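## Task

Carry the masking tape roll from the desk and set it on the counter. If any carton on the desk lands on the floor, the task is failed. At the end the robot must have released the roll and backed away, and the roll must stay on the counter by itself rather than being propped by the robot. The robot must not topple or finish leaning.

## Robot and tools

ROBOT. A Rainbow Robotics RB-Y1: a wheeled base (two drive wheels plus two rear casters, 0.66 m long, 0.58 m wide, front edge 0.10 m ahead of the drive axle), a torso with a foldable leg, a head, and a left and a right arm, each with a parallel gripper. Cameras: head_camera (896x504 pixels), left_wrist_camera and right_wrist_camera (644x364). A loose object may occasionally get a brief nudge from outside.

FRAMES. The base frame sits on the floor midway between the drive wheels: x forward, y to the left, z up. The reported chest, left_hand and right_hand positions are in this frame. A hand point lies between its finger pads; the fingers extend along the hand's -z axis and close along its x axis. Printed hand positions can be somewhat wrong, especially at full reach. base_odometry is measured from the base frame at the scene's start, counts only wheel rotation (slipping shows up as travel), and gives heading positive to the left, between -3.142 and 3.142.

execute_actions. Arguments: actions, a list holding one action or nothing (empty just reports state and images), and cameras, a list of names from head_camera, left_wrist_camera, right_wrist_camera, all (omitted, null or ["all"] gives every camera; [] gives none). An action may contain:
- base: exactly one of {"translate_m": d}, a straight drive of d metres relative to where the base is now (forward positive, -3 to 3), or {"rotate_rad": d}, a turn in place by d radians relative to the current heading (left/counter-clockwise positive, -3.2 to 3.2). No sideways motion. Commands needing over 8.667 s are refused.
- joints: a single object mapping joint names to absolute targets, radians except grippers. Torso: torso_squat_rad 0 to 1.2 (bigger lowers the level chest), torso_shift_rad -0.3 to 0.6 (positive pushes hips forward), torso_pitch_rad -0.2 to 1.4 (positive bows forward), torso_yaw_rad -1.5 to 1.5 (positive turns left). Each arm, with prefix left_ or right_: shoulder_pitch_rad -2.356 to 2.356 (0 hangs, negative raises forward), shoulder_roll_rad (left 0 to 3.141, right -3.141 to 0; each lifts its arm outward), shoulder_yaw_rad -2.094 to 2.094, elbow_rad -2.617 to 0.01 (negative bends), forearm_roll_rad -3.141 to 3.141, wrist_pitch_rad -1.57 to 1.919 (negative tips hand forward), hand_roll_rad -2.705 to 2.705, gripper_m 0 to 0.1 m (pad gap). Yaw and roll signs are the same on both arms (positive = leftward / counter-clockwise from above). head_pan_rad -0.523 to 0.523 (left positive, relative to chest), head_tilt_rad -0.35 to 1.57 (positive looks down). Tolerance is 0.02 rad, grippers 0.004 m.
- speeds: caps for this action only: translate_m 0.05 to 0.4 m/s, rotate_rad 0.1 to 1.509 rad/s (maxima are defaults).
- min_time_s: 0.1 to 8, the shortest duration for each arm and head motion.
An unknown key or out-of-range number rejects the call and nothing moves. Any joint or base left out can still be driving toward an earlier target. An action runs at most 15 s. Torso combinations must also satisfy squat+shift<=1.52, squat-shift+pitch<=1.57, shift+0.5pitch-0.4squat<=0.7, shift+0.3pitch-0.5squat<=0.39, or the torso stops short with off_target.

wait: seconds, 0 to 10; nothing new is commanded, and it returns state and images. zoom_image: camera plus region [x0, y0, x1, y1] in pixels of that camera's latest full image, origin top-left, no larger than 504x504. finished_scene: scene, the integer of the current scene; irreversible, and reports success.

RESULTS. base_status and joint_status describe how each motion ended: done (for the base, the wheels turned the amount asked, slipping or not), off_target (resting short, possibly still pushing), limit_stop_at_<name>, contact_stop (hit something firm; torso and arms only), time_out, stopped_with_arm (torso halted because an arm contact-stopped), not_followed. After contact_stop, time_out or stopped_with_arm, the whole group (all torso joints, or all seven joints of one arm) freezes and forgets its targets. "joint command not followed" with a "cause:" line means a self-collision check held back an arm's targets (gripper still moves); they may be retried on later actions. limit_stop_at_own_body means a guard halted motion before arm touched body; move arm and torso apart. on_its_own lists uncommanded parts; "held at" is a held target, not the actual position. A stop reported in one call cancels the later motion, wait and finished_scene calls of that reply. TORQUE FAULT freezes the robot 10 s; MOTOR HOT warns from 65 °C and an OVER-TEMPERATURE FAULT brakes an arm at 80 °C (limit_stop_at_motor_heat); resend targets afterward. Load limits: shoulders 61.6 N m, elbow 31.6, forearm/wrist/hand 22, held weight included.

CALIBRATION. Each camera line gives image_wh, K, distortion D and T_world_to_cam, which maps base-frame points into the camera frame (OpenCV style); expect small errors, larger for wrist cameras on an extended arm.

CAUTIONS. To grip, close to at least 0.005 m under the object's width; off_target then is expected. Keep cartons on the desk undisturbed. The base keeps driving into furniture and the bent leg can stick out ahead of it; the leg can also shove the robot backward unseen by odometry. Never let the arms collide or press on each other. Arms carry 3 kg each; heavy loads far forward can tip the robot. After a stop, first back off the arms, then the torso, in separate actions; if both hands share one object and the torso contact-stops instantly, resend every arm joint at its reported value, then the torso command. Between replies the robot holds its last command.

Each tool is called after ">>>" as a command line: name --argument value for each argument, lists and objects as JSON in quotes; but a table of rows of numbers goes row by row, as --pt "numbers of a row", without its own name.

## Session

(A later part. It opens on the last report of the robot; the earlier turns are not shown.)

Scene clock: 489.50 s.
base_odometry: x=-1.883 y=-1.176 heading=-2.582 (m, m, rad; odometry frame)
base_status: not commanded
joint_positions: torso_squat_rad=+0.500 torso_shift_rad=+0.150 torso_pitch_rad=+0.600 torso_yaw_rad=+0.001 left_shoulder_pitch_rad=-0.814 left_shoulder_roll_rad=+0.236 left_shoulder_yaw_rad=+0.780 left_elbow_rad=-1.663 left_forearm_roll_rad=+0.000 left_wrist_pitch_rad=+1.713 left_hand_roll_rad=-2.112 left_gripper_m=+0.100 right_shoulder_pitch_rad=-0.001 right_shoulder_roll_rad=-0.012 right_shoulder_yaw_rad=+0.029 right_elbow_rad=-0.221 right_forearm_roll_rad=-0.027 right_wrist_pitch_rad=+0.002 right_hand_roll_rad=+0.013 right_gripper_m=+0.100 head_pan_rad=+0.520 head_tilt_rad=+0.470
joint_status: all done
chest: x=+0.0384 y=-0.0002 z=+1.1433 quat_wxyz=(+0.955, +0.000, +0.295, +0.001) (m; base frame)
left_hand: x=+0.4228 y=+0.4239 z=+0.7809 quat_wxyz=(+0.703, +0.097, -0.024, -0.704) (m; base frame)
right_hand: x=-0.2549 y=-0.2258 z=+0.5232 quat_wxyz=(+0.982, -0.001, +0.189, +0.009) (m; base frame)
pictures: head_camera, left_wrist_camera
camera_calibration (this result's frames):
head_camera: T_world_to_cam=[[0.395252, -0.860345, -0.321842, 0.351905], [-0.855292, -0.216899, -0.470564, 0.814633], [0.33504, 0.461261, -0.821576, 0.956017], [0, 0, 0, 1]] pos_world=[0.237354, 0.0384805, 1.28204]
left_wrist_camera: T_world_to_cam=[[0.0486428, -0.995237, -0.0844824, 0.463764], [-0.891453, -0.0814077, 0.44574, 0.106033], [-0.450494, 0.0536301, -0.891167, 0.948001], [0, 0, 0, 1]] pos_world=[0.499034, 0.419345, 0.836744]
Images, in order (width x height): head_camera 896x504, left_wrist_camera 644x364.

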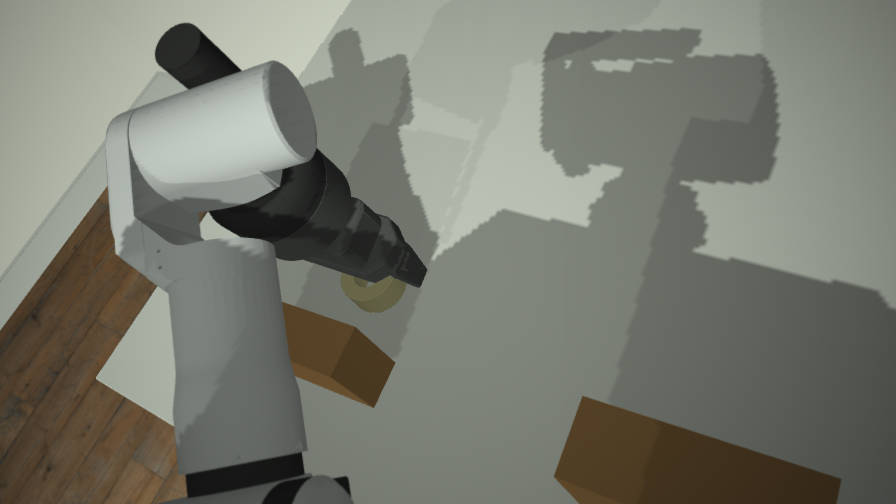

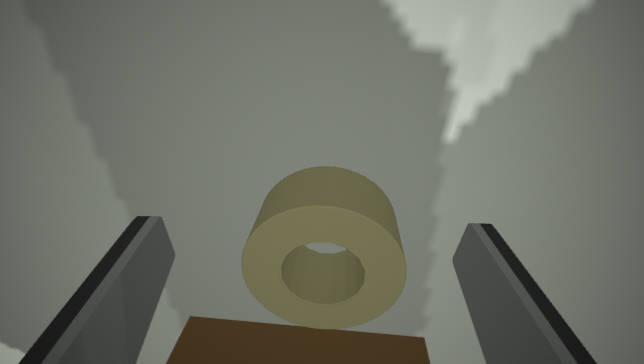

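>>> execute_actions --actions '[{"joints": {"torso_squat_rad": 0.545}}]' --cameras '["head_camera", "left_wrist_camera"]'

Scene clock: 508.60 s.
base_odometry: x=-1.883 y=-1.176 heading=-2.582 (m, m, rad; odometry frame)
base_status: not commanded
joint_positions: torso_squat_rad=+0.545 torso_shift_rad=+0.150 torso_pitch_rad=+0.600 torso_yaw_rad=+0.001 left_shoulder_pitch_rad=-0.814 left_shoulder_roll_rad=+0.236 left_shoulder_yaw_rad=+0.780 left_elbow_rad=-1.663 left_forearm_roll_rad=+0.000 left_wrist_pitch_rad=+1.713 left_hand_roll_rad=-2.112 left_gripper_m=+0.100 right_shoulder_pitch_rad=-0.001 right_shoulder_roll_rad=-0.012 right_shoulder_yaw_rad=+0.029 right_elbow_rad=-0.221 right_forearm_roll_rad=-0.027 right_wrist_pitch_rad=+0.002 right_hand_roll_rad=+0.013 right_gripper_m=+0.100 head_pan_rad=+0.520 head_tilt_rad=+0.470
joint_status: all done
chest: x=+0.0360 y=-0.0002 z=+1.1278 quat_wxyz=(+0.955, +0.000, +0.295, +0.001) (m; base frame)
left_hand: x=+0.4204 y=+0.4239 z=+0.7654 quat_wxyz=(+0.703, +0.097, -0.024, -0.704) (m; base frame)
right_hand: x=-0.2573 y=-0.2258 z=+0.5077 quat_wxyz=(+0.982, -0.001, +0.189, +0.009) (m; base frame)
pictures: head_camera, left_wrist_camera
camera_calibration (this result's frames):
head_camera: T_world_to_cam=[[0.395251, -0.860345, -0.321844, 0.347838], [-0.855294, -0.216899, -0.470561, 0.805314], [0.335037, 0.461261, -0.821577, 0.944038], [0, 0, 0, 1]] pos_world=[0.235009, 0.0384855, 1.2665]
left_wrist_camera: T_world_to_cam=[[0.0486457, -0.995235, -0.0844996, 0.462593], [-0.89146, -0.0814171, 0.445724, 0.110893], [-0.45048, 0.0536455, -0.891173, 0.933105], [0, 0, 0, 1]] pos_world=[0.496699, 0.419361, 0.821219]
Images, in order (width x height): head_camera 896x504, left_wrist_camera 644x364.

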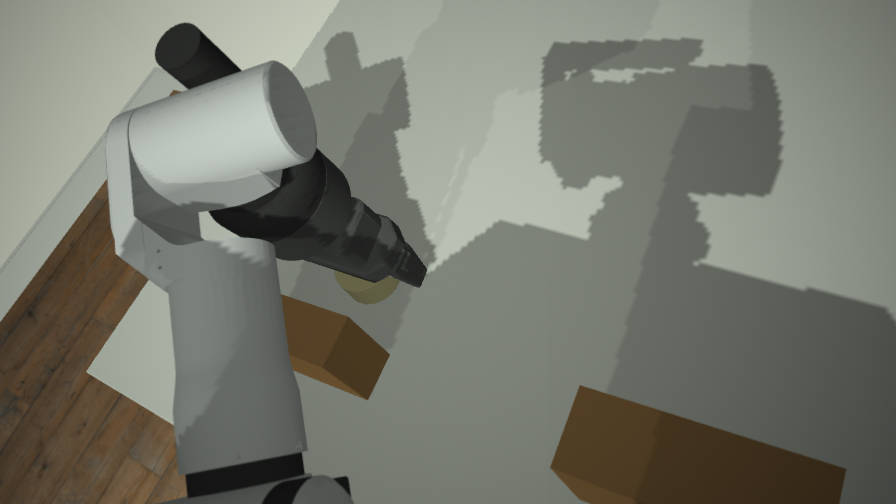

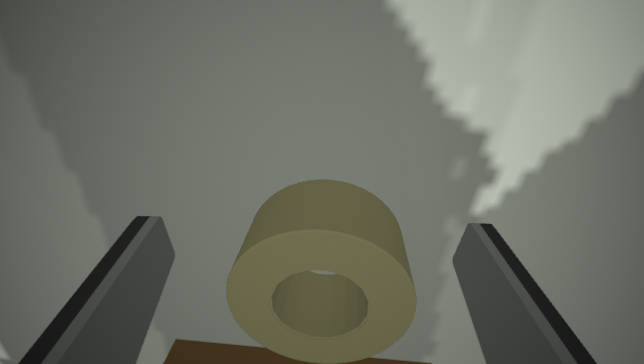

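>>> execute_actions --actions '[{"joints": {"left_gripper_m": 0.045}}]' --cameras '["left_wrist_camera"]'

Scene clock: 542.60 s.
base_odometry: x=-1.883 y=-1.176 heading=-2.582 (m, m, rad; odometry frame)
base_status: not commanded
joint_positions: torso_squat_rad=+0.545 torso_shift_rad=+0.150 torso_pitch_rad=+0.600 torso_yaw_rad=+0.001 left_shoulder_pitch_rad=-0.814 left_shoulder_roll_rad=+0.236 left_shoulder_yaw_rad=+0.780 left_elbow_rad=-1.663 left_forearm_roll_rad=+0.000 left_wrist_pitch_rad=+1.713 left_hand_roll_rad=-2.112 left_gripper_m=+0.057 right_shoulder_pitch_rad=-0.001 right_shoulder_roll_rad=-0.012 right_shoulder_yaw_rad=+0.029 right_elbow_rad=-0.221 right_forearm_roll_rad=-0.027 right_wrist_pitch_rad=+0.002 right_hand_roll_rad=+0.013 right_gripper_m=+0.100 head_pan_rad=+0.520 head_tilt_rad=+0.470
joint_status: left_gripper_m off_target (ended at +0.057, target +0.045)
chest: x=+0.0360 y=-0.0002 z=+1.1278 quat_wxyz=(+0.955, +0.000, +0.295, +0.001) (m; base frame)
left_hand: x=+0.4204 y=+0.4239 z=+0.7654 quat_wxyz=(+0.703, +0.097, -0.024, -0.704) (m; base frame)
right_hand: x=-0.2573 y=-0.2258 z=+0.5077 quat_wxyz=(+0.982, -0.001, +0.189, +0.009) (m; base frame)
pictures: left_wrist_camera
camera_calibration (this result's frames):
left_wrist_camera: T_world_to_cam=[[0.0486459, -0.995235, -0.0844995, 0.462593], [-0.89146, -0.0814173, 0.445724, 0.110893], [-0.45048, 0.0536452, -0.891173, 0.933105], [0, 0, 0, 1]] pos_world=[0.496699, 0.419361, 0.821219]
Images, in order (width x height): left_wrist_camera 644x364.

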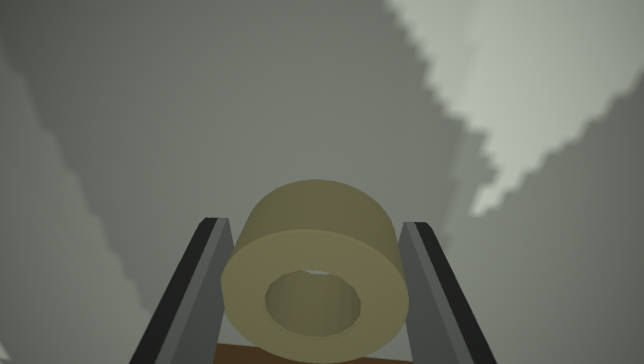

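>>> execute_actions --actions '[{"joints": {"torso_squat_rad": 0.02, "torso_pitch_rad": 0.35}}]' --cameras '["head_camera", "left_wrist_camera"]'

Scene clock: 633.13 s.
base_odometry: x=-1.883 y=-1.176 heading=-2.582 (m, m, rad; odometry frame)
base_status: not commanded
joint_positions: torso_squat_rad=+0.020 torso_shift_rad=+0.150 torso_pitch_rad=+0.350 torso_yaw_rad=+0.001 left_shoulder_pitch_rad=-0.814 left_shoulder_roll_rad=+0.236 left_shoulder_yaw_rad=+0.780 left_elbow_rad=-1.663 left_forearm_roll_rad=+0.000 left_wrist_pitch_rad=+1.713 left_hand_roll_rad=-2.112 left_gripper_m=+0.057 right_shoulder_pitch_rad=-0.001 right_shoulder_roll_rad=-0.012 right_shoulder_yaw_rad=+0.029 right_elbow_rad=-0.221 right_forearm_roll_rad=-0.027 right_wrist_pitch_rad=+0.002 right_hand_roll_rad=+0.013 right_gripper_m=+0.100 head_pan_rad=+0.520 head_tilt_rad=+0.470
joint_status: all done
chest: x=-0.0174 y=-0.0002 z=+1.2632 quat_wxyz=(+0.985, +0.000, +0.174, +0.001) (m; base frame)
left_hand: x=+0.4447 y=+0.4238 z=+1.0070 quat_wxyz=(+0.695, +0.184, -0.112, -0.686) (m; base frame)
right_hand: x=-0.1483 y=-0.2258 z=+0.5898 quat_wxyz=(+0.998, -0.002, +0.065, +0.009) (m; base frame)
pictures: head_camera, left_wrist_camera
camera_calibration (this result's frames):
head_camera: T_world_to_cam=[[0.462472, -0.860378, -0.214174, 0.27764], [-0.712465, -0.216838, -0.667364, 1.07441], [0.527744, 0.461228, -0.71327, 0.939709], [0, 0, 0, 1]] pos_world=[0.141153, 0.0384284, 1.44675]
left_wrist_camera: T_world_to_cam=[[0.0679314, -0.995242, -0.0698513, 0.458424], [-0.973974, -0.0813285, 0.211566, 0.297292], [-0.21624, 0.0536613, -0.974864, 1.13949], [0, 0, 0, 1]] pos_world=[0.504816, 0.419274, 1.07997]
Images, in order (width x height): head_camera 896x504, left_wrist_camera 644x364.

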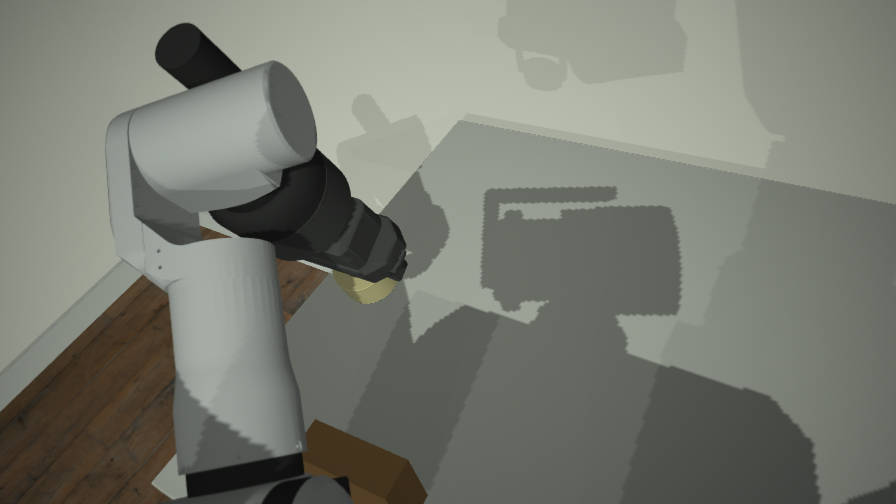

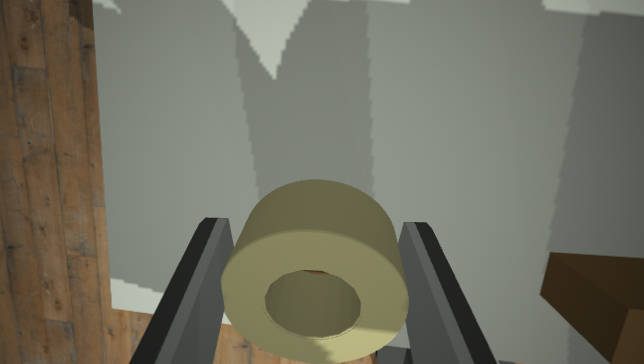

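>>> execute_actions --actions '[{"base": {"translate_m": -0.5}, "joints": {"head_pan_rad": 0.0, "head_tilt_rad": 0.25}}]' --cameras '["left_wrist_camera"]'

Scene clock: 658.70 s.
base_odometry: x=-1.459 y=-0.911 heading=-2.581 (m, m, rad; odometry frame)
base_status: done
joint_positions: torso_squat_rad=+0.020 torso_shift_rad=+0.150 torso_pitch_rad=+0.350 torso_yaw_rad=+0.001 left_shoulder_pitch_rad=-0.814 left_shoulder_roll_rad=+0.236 left_shoulder_yaw_rad=+0.780 left_elbow_rad=-1.663 left_forearm_roll_rad=+0.000 left_wrist_pitch_rad=+1.713 left_hand_roll_rad=-2.112 left_gripper_m=+0.057 right_shoulder_pitch_rad=-0.001 right_shoulder_roll_rad=-0.012 right_shoulder_yaw_rad=+0.029 right_elbow_rad=-0.221 right_forearm_roll_rad=-0.027 right_wrist_pitch_rad=+0.002 right_hand_roll_rad=+0.013 right_gripper_m=+0.100 head_pan_rad=+0.000 head_tilt_rad=+0.250
joint_status: all done
chest: x=-0.0174 y=-0.0002 z=+1.2632 quat_wxyz=(+0.985, +0.000, +0.174, +0.001) (m; base frame)
left_hand: x=+0.4448 y=+0.4238 z=+1.0071 quat_wxyz=(+0.695, +0.184, -0.112, -0.686) (m; base frame)
right_hand: x=-0.1483 y=-0.2258 z=+0.5898 quat_wxyz=(+0.998, -0.002, +0.065, +0.009) (m; base frame)
pictures: left_wrist_camera
camera_calibration (this result's frames):
left_wrist_camera: T_world_to_cam=[[0.0679464, -0.995245, -0.0697959, 0.458356], [-0.974026, -0.0813181, 0.211329, 0.297549], [-0.215999, 0.0536241, -0.97492, 1.13957], [0, 0, 0, 1]] pos_world=[0.504823, 0.419264, 1.0801]
Images, in order (width x height): left_wrist_camera 644x364.

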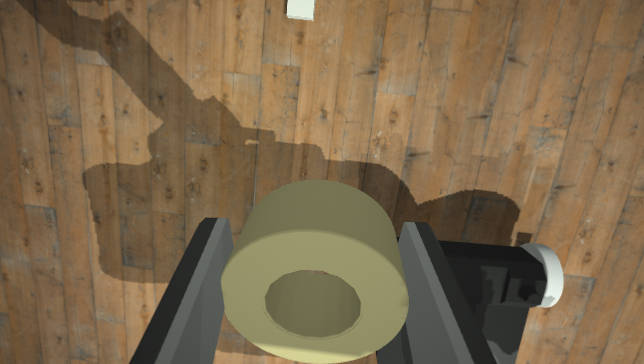

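>>> execute_actions --actions '[{"base": {"rotate_rad": 3.13}}]' --cameras '["head_camera"]'

Scene clock: 667.70 s.
base_odometry: x=-1.459 y=-0.911 heading=+0.548 (m, m, rad; odometry frame)
base_status: done
joint_positions: torso_squat_rad=+0.020 torso_shift_rad=+0.150 torso_pitch_rad=+0.350 torso_yaw_rad=+0.001 left_shoulder_pitch_rad=-0.814 left_shoulder_roll_rad=+0.236 left_shoulder_yaw_rad=+0.780 left_elbow_rad=-1.663 left_forearm_roll_rad=+0.000 left_wrist_pitch_rad=+1.713 left_hand_roll_rad=-2.112 left_gripper_m=+0.057 right_shoulder_pitch_rad=-0.001 right_shoulder_roll_rad=-0.012 right_shoulder_yaw_rad=+0.029 right_elbow_rad=-0.221 right_forearm_roll_rad=-0.027 right_wrist_pitch_rad=+0.002 right_hand_roll_rad=+0.013 right_gripper_m=+0.100 head_pan_rad=+0.000 head_tilt_rad=+0.250
joint_status: not commanded
chest: x=-0.0174 y=-0.0002 z=+1.2632 quat_wxyz=(+0.985, +0.000, +0.174, +0.001) (m; base frame)
left_hand: x=+0.4448 y=+0.4238 z=+1.0072 quat_wxyz=(+0.695, +0.184, -0.112, -0.686) (m; base frame)
right_hand: x=-0.1483 y=-0.2258 z=+0.5898 quat_wxyz=(+0.998, -0.002, +0.065, +0.009) (m; base frame)
pictures: head_camera
camera_calibration (this result's frames):
head_camera: T_world_to_cam=[[0.00763614, -0.998992, -0.04424, 0.0649924], [-0.598708, 0.0308678, -0.800373, 1.25828], [0.800931, 0.0325986, -0.597868, 0.753445], [0, 0, 0, 1]] pos_world=[0.149387, 0.00152534, 1.46043]
Images, in order (width x height): head_camera 896x504.

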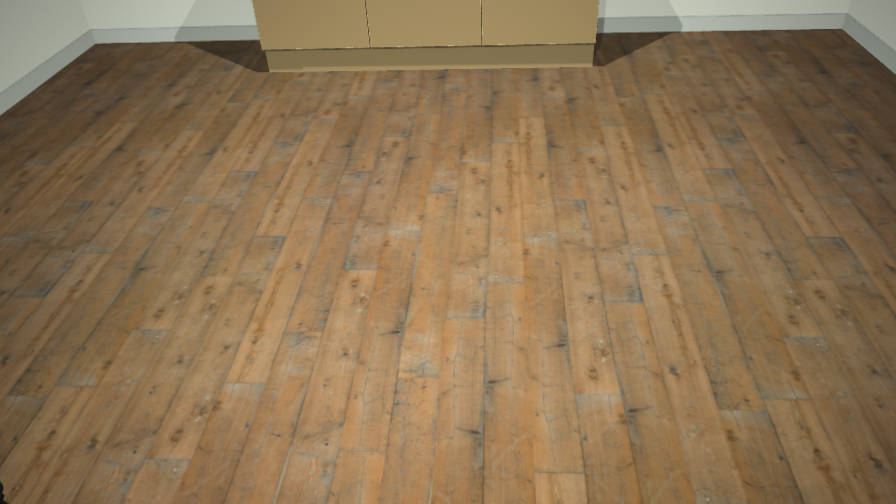

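>>> execute_actions --actions '[{"base": {"translate_m": 3.0}, "joints": {"head_tilt_rad": 0.5}}]' --cameras '["head_camera", "left_wrist_camera"]'

Scene clock: 708.13 s.
base_odometry: x=+1.101 y=+0.653 heading=+0.548 (m, m, rad; odometry frame)
base_status: done
joint_positions: torso_squat_rad=+0.020 torso_shift_rad=+0.150 torso_pitch_rad=+0.350 torso_yaw_rad=+0.001 left_shoulder_pitch_rad=-0.814 left_shoulder_roll_rad=+0.236 left_shoulder_yaw_rad=+0.780 left_elbow_rad=-1.663 left_forearm_roll_rad=+0.000 left_wrist_pitch_rad=+1.713 left_hand_roll_rad=-2.112 left_gripper_m=+0.057 right_shoulder_pitch_rad=-0.001 right_shoulder_roll_rad=-0.012 right_shoulder_yaw_rad=+0.029 right_elbow_rad=-0.222 right_forearm_roll_rad=-0.027 right_wrist_pitch_rad=+0.002 right_hand_roll_rad=+0.013 right_gripper_m=+0.100 head_pan_rad=+0.000 head_tilt_rad=+0.500
joint_status: all done
chest: x=-0.0174 y=-0.0002 z=+1.2632 quat_wxyz=(+0.985, +0.000, +0.174, +0.001) (m; base frame)
left_hand: x=+0.4448 y=+0.4238 z=+1.0071 quat_wxyz=(+0.695, +0.184, -0.112, -0.686) (m; base frame)
right_hand: x=-0.1483 y=-0.2258 z=+0.5898 quat_wxyz=(+0.998, -0.002, +0.065, +0.009) (m; base frame)
pictures: head_camera, left_wrist_camera
camera_calibration (this result's frames):
head_camera: T_world_to_cam=[[-0.00340657, -0.999002, -0.0445283, 0.066201], [-0.778134, 0.0306162, -0.627351, 1.02144], [0.628089, 0.0325119, -0.777462, 1.02505], [0, 0, 0, 1]] pos_world=[0.151224, 0.00153601, 1.44069]
left_wrist_camera: T_world_to_cam=[[0.068011, -0.995235, -0.0698723, 0.458448], [-0.97402, -0.0813979, 0.211329, 0.297646], [-0.216009, 0.0536843, -0.974914, 1.13955], [0, 0, 0, 1]] pos_world=[0.504887, 0.419316, 1.08009]
Images, in order (width x height): head_camera 896x504, left_wrist_camera 644x364.

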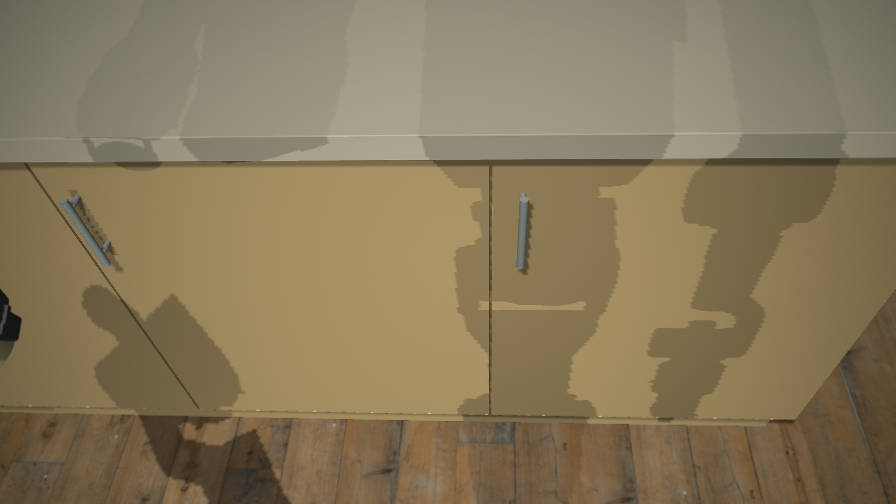

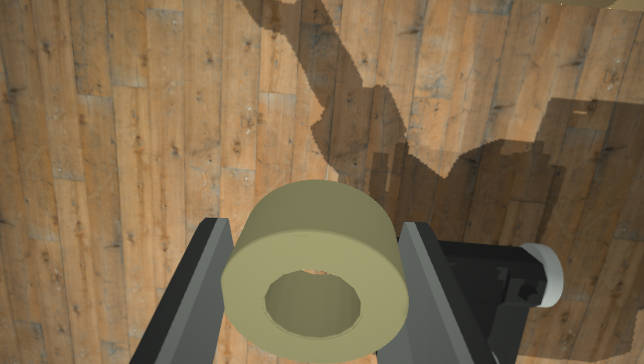

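>>> zoom_image --camera "head_camera" --region '[300, 80, 600, 440]'

Region (300, 80, 600, 440) of head_camera's 896x504 image, scaled by 1.400, with more detail than that image has.

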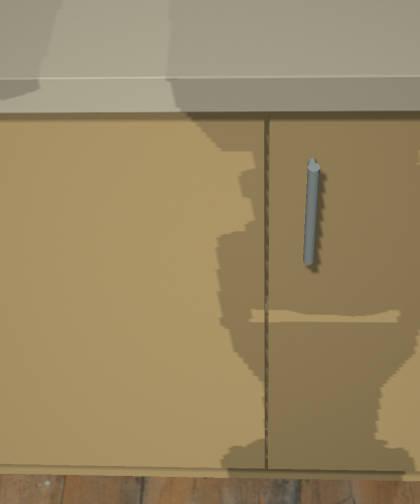

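>>> execute_actions --actions '[{"base": {"translate_m": 0.54}, "joints": {"head_tilt_rad": 0.95, "left_wrist_pitch_rad": 1.835}}]' --cameras '["head_camera", "left_wrist_camera"]'

Scene clock: 828.73 s.
base_odometry: x=+1.562 y=+0.935 heading=+0.549 (m, m, rad; odometry frame)
base_status: done
joint_positions: torso_squat_rad=+0.020 torso_shift_rad=+0.150 torso_pitch_rad=+0.350 torso_yaw_rad=+0.001 left_shoulder_pitch_rad=-0.814 left_shoulder_roll_rad=+0.236 left_shoulder_yaw_rad=+0.780 left_elbow_rad=-1.663 left_forearm_roll_rad=+0.000 left_wrist_pitch_rad=+1.835 left_hand_roll_rad=-2.112 left_gripper_m=+0.057 right_shoulder_pitch_rad=-0.001 right_shoulder_roll_rad=-0.012 right_shoulder_yaw_rad=+0.029 right_elbow_rad=-0.222 right_forearm_roll_rad=-0.027 right_wrist_pitch_rad=+0.002 right_hand_roll_rad=+0.013 right_gripper_m=+0.100 head_pan_rad=+0.000 head_tilt_rad=+0.950
joint_status: all done
chest: x=-0.0174 y=-0.0002 z=+1.2632 quat_wxyz=(+0.985, +0.000, +0.174, +0.001) (m; base frame)
left_hand: x=+0.4227 y=+0.4095 z=+0.9974 quat_wxyz=(+0.700, +0.126, -0.097, -0.696) (m; base frame)
right_hand: x=-0.1483 y=-0.2258 z=+0.5898 quat_wxyz=(+0.998, -0.002, +0.065, +0.009) (m; base frame)
pictures: head_camera, left_wrist_camera
camera_calibration (this result's frames):
head_camera: T_world_to_cam=[[-0.0221423, -0.999023, -0.0382385, 0.0584684], [-0.973547, 0.0302463, -0.226478, 0.456795], [0.227413, 0.0322122, -0.973265, 1.33652], [0, 0, 0, 1]] pos_world=[0.142063, 0.00154268, 1.40648]
left_wrist_camera: T_world_to_cam=[[0.048105, -0.998726, -0.0152342, 0.400375], [-0.947473, -0.0504539, 0.315831, 0.148845], [-0.316197, -0.000759036, -0.948693, 1.16459], [0, 0, 0, 1]] pos_world=[0.490005, 0.408258, 1.06392]
Images, in order (width x height): head_camera 896x504, left_wrist_camera 644x364.

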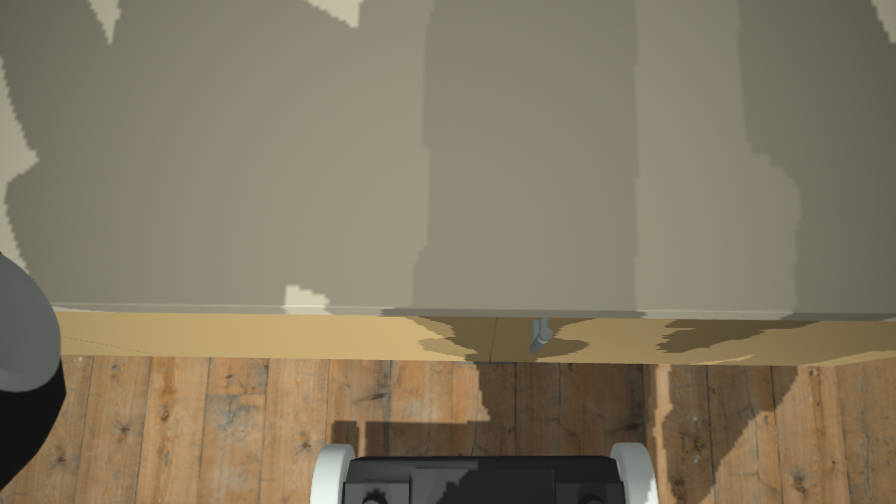

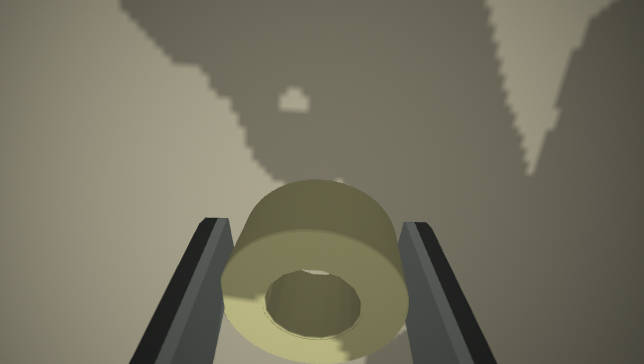

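>>> zoom_image --camera "head_camera" --region '[300, 270, 600, 390]'

Region (300, 270, 600, 390) of head_camera's 896x504 image, scaled by 1.680, with more detail than that image has; it fills the top 202 rows of this view, and the rest is white.

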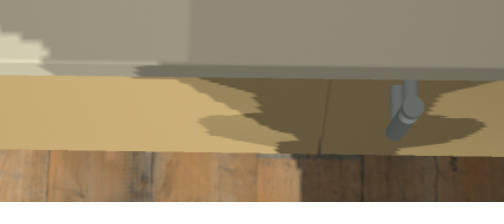

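>>> zoom_image --camera "left_wrist_camera" --region '[200, 40, 400, 180]'

Region (200, 40, 400, 180) of left_wrist_camera's 644x364 image, scaled by 2.520, with more detail than that image has; it fills the top 353 rows of this view, and the rest is white.

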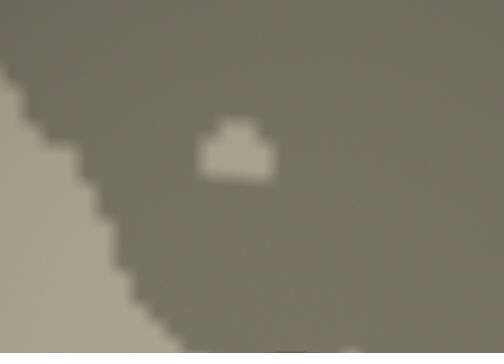

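>>> execute_actions --actions '[{"joints": {"torso_pitch_rad": 0.415, "head_pan_rad": 0.52, "head_tilt_rad": 0.45}}]' --cameras '["head_camera", "left_wrist_camera"]'

Scene clock: 858.07 s.
base_odometry: x=+1.562 y=+0.935 heading=+0.549 (m, m, rad; odometry frame)
base_status: not commanded
joint_positions: torso_squat_rad=+0.020 torso_shift_rad=+0.150 torso_pitch_rad=+0.415 torso_yaw_rad=+0.001 left_shoulder_pitch_rad=-0.814 left_shoulder_roll_rad=+0.236 left_shoulder_yaw_rad=+0.780 left_elbow_rad=-1.663 left_forearm_roll_rad=+0.000 left_wrist_pitch_rad=+1.835 left_hand_roll_rad=-2.112 left_gripper_m=+0.057 right_shoulder_pitch_rad=-0.001 right_shoulder_roll_rad=-0.012 right_shoulder_yaw_rad=+0.029 right_elbow_rad=-0.221 right_forearm_roll_rad=-0.027 right_wrist_pitch_rad=+0.002 right_hand_roll_rad=+0.013 right_gripper_m=+0.100 head_pan_rad=+0.520 head_tilt_rad=+0.450
joint_status: all done
chest: x=+0.0013 y=-0.0002 z=+1.2557 quat_wxyz=(+0.979, +0.000, +0.206, +0.001) (m; base frame)
left_hand: x=+0.4231 y=+0.4095 z=+0.9619 quat_wxyz=(+0.703, +0.103, -0.075, -0.700) (m; base frame)
right_hand: x=-0.1731 y=-0.2258 z=+0.5922 quat_wxyz=(+0.995, -0.001, +0.097, +0.009) (m; base frame)
pictures: head_camera, left_wrist_camera
camera_calibration (this result's frames):
head_camera: T_world_to_cam=[[0.448392, -0.859948, -0.243792, 0.304549], [-0.744244, -0.208141, -0.634649, 1.04325], [0.495022, 0.466012, -0.733339, 0.946067], [0, 0, 0, 1]] pos_world=[0.171554, 0.0381606, 1.43013]
left_wrist_camera: T_world_to_cam=[[0.0470358, -0.998725, -0.018321, 0.403244], [-0.924967, -0.0504721, 0.376682, 0.0924383], [-0.377127, -0.000771207, -0.926161, 1.13516], [0, 0, 0, 1]] pos_world=[0.494633, 0.408271, 1.02391]
Images, in order (width x height): head_camera 896x504, left_wrist_camera 644x364.

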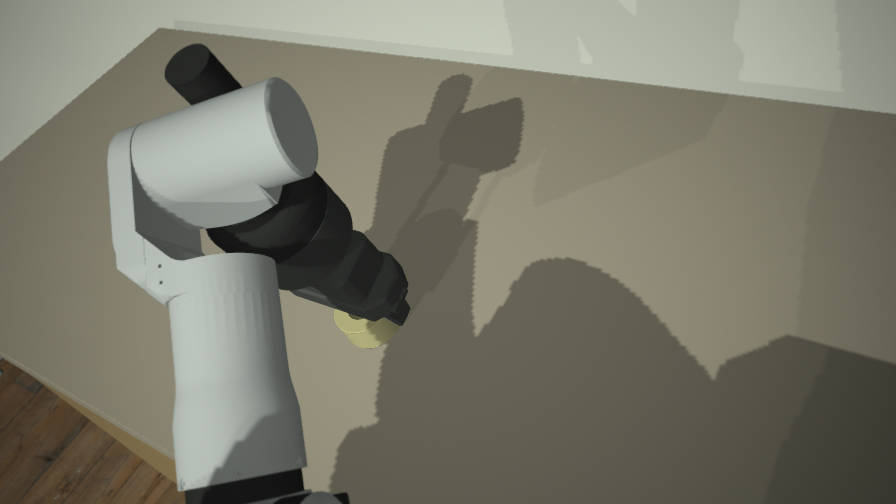

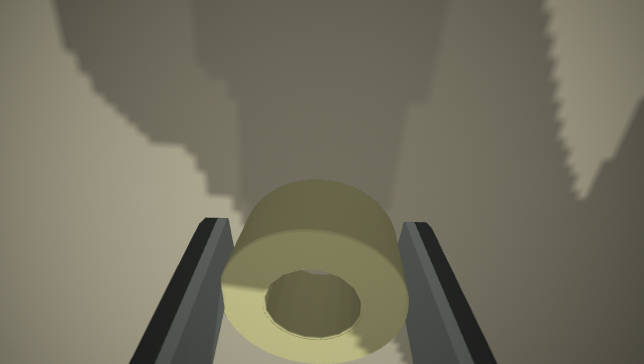

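>>> zoom_image --camera "head_camera" --region '[280, 180, 520, 380]'

Region (280, 180, 520, 380) of head_camera's 896x504 image, scaled by 2.100, with more detail than that image has.

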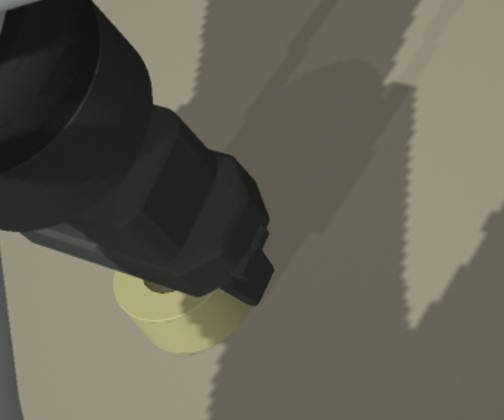

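>>> execute_actions --actions '[{"joints": {"torso_pitch_rad": 0.4265}}]' --cameras '["left_wrist_camera"]'

Scene clock: 872.07 s.
base_odometry: x=+1.562 y=+0.935 heading=+0.549 (m, m, rad; odometry frame)
base_status: not commanded
joint_positions: torso_squat_rad=+0.020 torso_shift_rad=+0.150 torso_pitch_rad=+0.426 torso_yaw_rad=+0.001 left_shoulder_pitch_rad=-0.815 left_shoulder_roll_rad=+0.236 left_shoulder_yaw_rad=+0.780 left_elbow_rad=-1.664 left_forearm_roll_rad=+0.000 left_wrist_pitch_rad=+1.835 left_hand_roll_rad=-2.112 left_gripper_m=+0.057 right_shoulder_pitch_rad=-0.001 right_shoulder_roll_rad=-0.012 right_shoulder_yaw_rad=+0.029 right_elbow_rad=-0.221 right_forearm_roll_rad=-0.027 right_wrist_pitch_rad=+0.002 right_hand_roll_rad=+0.013 right_gripper_m=+0.100 head_pan_rad=+0.520 head_tilt_rad=+0.450
joint_status: all done
chest: x=+0.0044 y=-0.0003 z=+1.2543 quat_wxyz=(+0.977, +0.000, +0.211, +0.001) (m; base frame)
left_hand: x=+0.4233 y=+0.4096 z=+0.9563 quat_wxyz=(+0.703, +0.100, -0.071, -0.701) (m; base frame)
right_hand: x=-0.1774 y=-0.2258 z=+0.5928 quat_wxyz=(+0.995, -0.001, +0.103, +0.009) (m; base frame)
pictures: left_wrist_camera
camera_calibration (this result's frames):
left_wrist_camera: T_world_to_cam=[[0.0467264, -0.998722, -0.0192431, 0.404183], [-0.921176, -0.0505328, 0.385852, 0.0843816], [-0.386332, -0.000303201, -0.92236, 1.13006], [0, 0, 0, 1]] pos_world=[0.495423, 0.408274, 1.01754]
Images, in order (width x height): left_wrist_camera 644x364.

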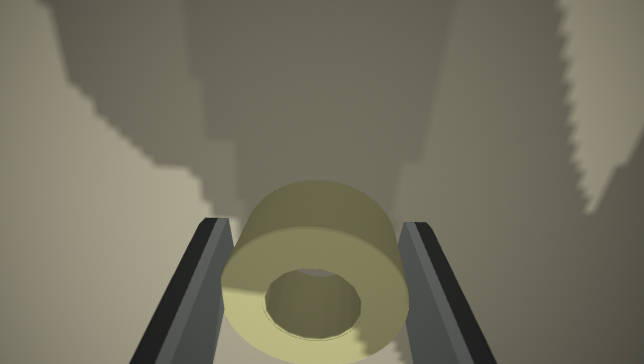

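>>> execute_actions --actions '[{"joints": {"left_gripper_m": 0.1}}]' --cameras '["left_wrist_camera"]'

Scene clock: 878.37 s.
base_odometry: x=+1.562 y=+0.935 heading=+0.549 (m, m, rad; odometry frame)
base_status: not commanded
joint_positions: torso_squat_rad=+0.020 torso_shift_rad=+0.150 torso_pitch_rad=+0.426 torso_yaw_rad=+0.001 left_shoulder_pitch_rad=-0.814 left_shoulder_roll_rad=+0.236 left_shoulder_yaw_rad=+0.780 left_elbow_rad=-1.663 left_forearm_roll_rad=+0.000 left_wrist_pitch_rad=+1.835 left_hand_roll_rad=-2.112 left_gripper_m=+0.100 right_shoulder_pitch_rad=-0.001 right_shoulder_roll_rad=-0.012 right_shoulder_yaw_rad=+0.029 right_elbow_rad=-0.221 right_forearm_roll_rad=-0.027 right_wrist_pitch_rad=+0.002 right_hand_roll_rad=+0.013 right_gripper_m=+0.100 head_pan_rad=+0.520 head_tilt_rad=+0.450
joint_status: all done
chest: x=+0.0044 y=-0.0003 z=+1.2543 quat_wxyz=(+0.977, +0.000, +0.211, +0.001) (m; base frame)
left_hand: x=+0.4231 y=+0.4096 z=+0.9560 quat_wxyz=(+0.703, +0.100, -0.071, -0.701) (m; base frame)
right_hand: x=-0.1774 y=-0.2258 z=+0.5928 quat_wxyz=(+0.995, -0.001, +0.103, +0.009) (m; base frame)
pictures: left_wrist_camera
camera_calibration (this result's frames):
left_wrist_camera: T_world_to_cam=[[0.0468061, -0.998721, -0.0191431, 0.404096], [-0.920876, -0.0505673, 0.386562, 0.0834953], [-0.387035, -0.00046501, -0.922065, 1.12982], [0, 0, 0, 1]] pos_world=[0.495254, 0.408326, 1.01723]
Images, in order (width x height): left_wrist_camera 644x364.

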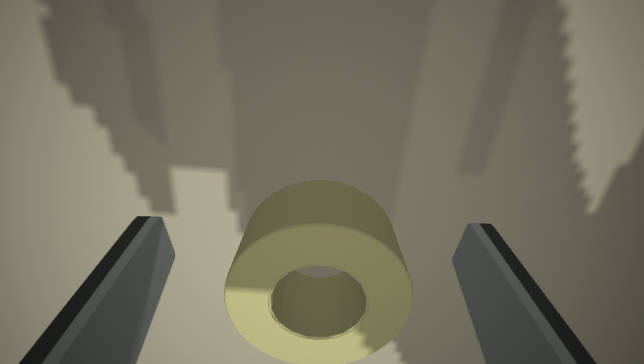

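>>> execute_actions --actions '[{"base": {"translate_m": -0.35}, "joints": {"torso_pitch_rad": 0.2}}]' --cameras '["head_camera"]'

Scene clock: 887.13 s.
base_odometry: x=+1.263 y=+0.752 heading=+0.550 (m, m, rad; odometry frame)
base_status: done
joint_positions: torso_squat_rad=+0.020 torso_shift_rad=+0.150 torso_pitch_rad=+0.200 torso_yaw_rad=+0.001 left_shoulder_pitch_rad=-0.814 left_shoulder_roll_rad=+0.236 left_shoulder_yaw_rad=+0.780 left_elbow_rad=-1.663 left_forearm_roll_rad=+0.000 left_wrist_pitch_rad=+1.835 left_hand_roll_rad=-2.112 left_gripper_m=+0.100 right_shoulder_pitch_rad=-0.001 right_shoulder_roll_rad=-0.012 right_shoulder_yaw_rad=+0.029 right_elbow_rad=-0.221 right_forearm_roll_rad=-0.027 right_wrist_pitch_rad=+0.002 right_hand_roll_rad=+0.013 right_gripper_m=+0.100 head_pan_rad=+0.520 head_tilt_rad=+0.450
joint_status: all done
chest: x=-0.0621 y=-0.0003 z=+1.2758 quat_wxyz=(+0.995, +0.000, +0.100, +0.000) (m; base frame)
left_hand: x=+0.4128 y=+0.4096 z=+1.0790 quat_wxyz=(+0.691, +0.178, -0.150, -0.685) (m; base frame)
right_hand: x=-0.0908 y=-0.2258 z=+0.5904 quat_wxyz=(+1.000, -0.002, -0.010, +0.009) (m; base frame)
pictures: head_camera
camera_calibration (this result's frames):
head_camera: T_world_to_cam=[[0.49007, -0.859963, -0.14246, 0.211192], [-0.591563, -0.208077, -0.778946, 1.20238], [0.640222, 0.466012, -0.610695, 0.844784], [0, 0, 0, 1]] pos_world=[0.0669386, 0.0381264, 1.48258]
Images, in order (width x height): head_camera 896x504.

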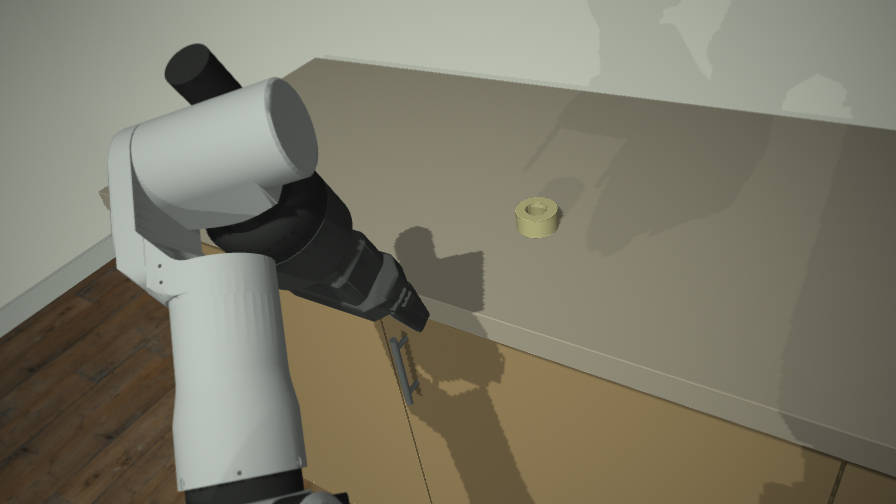

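>>> finished_scene --scene 1

The scene is finished: the task was done.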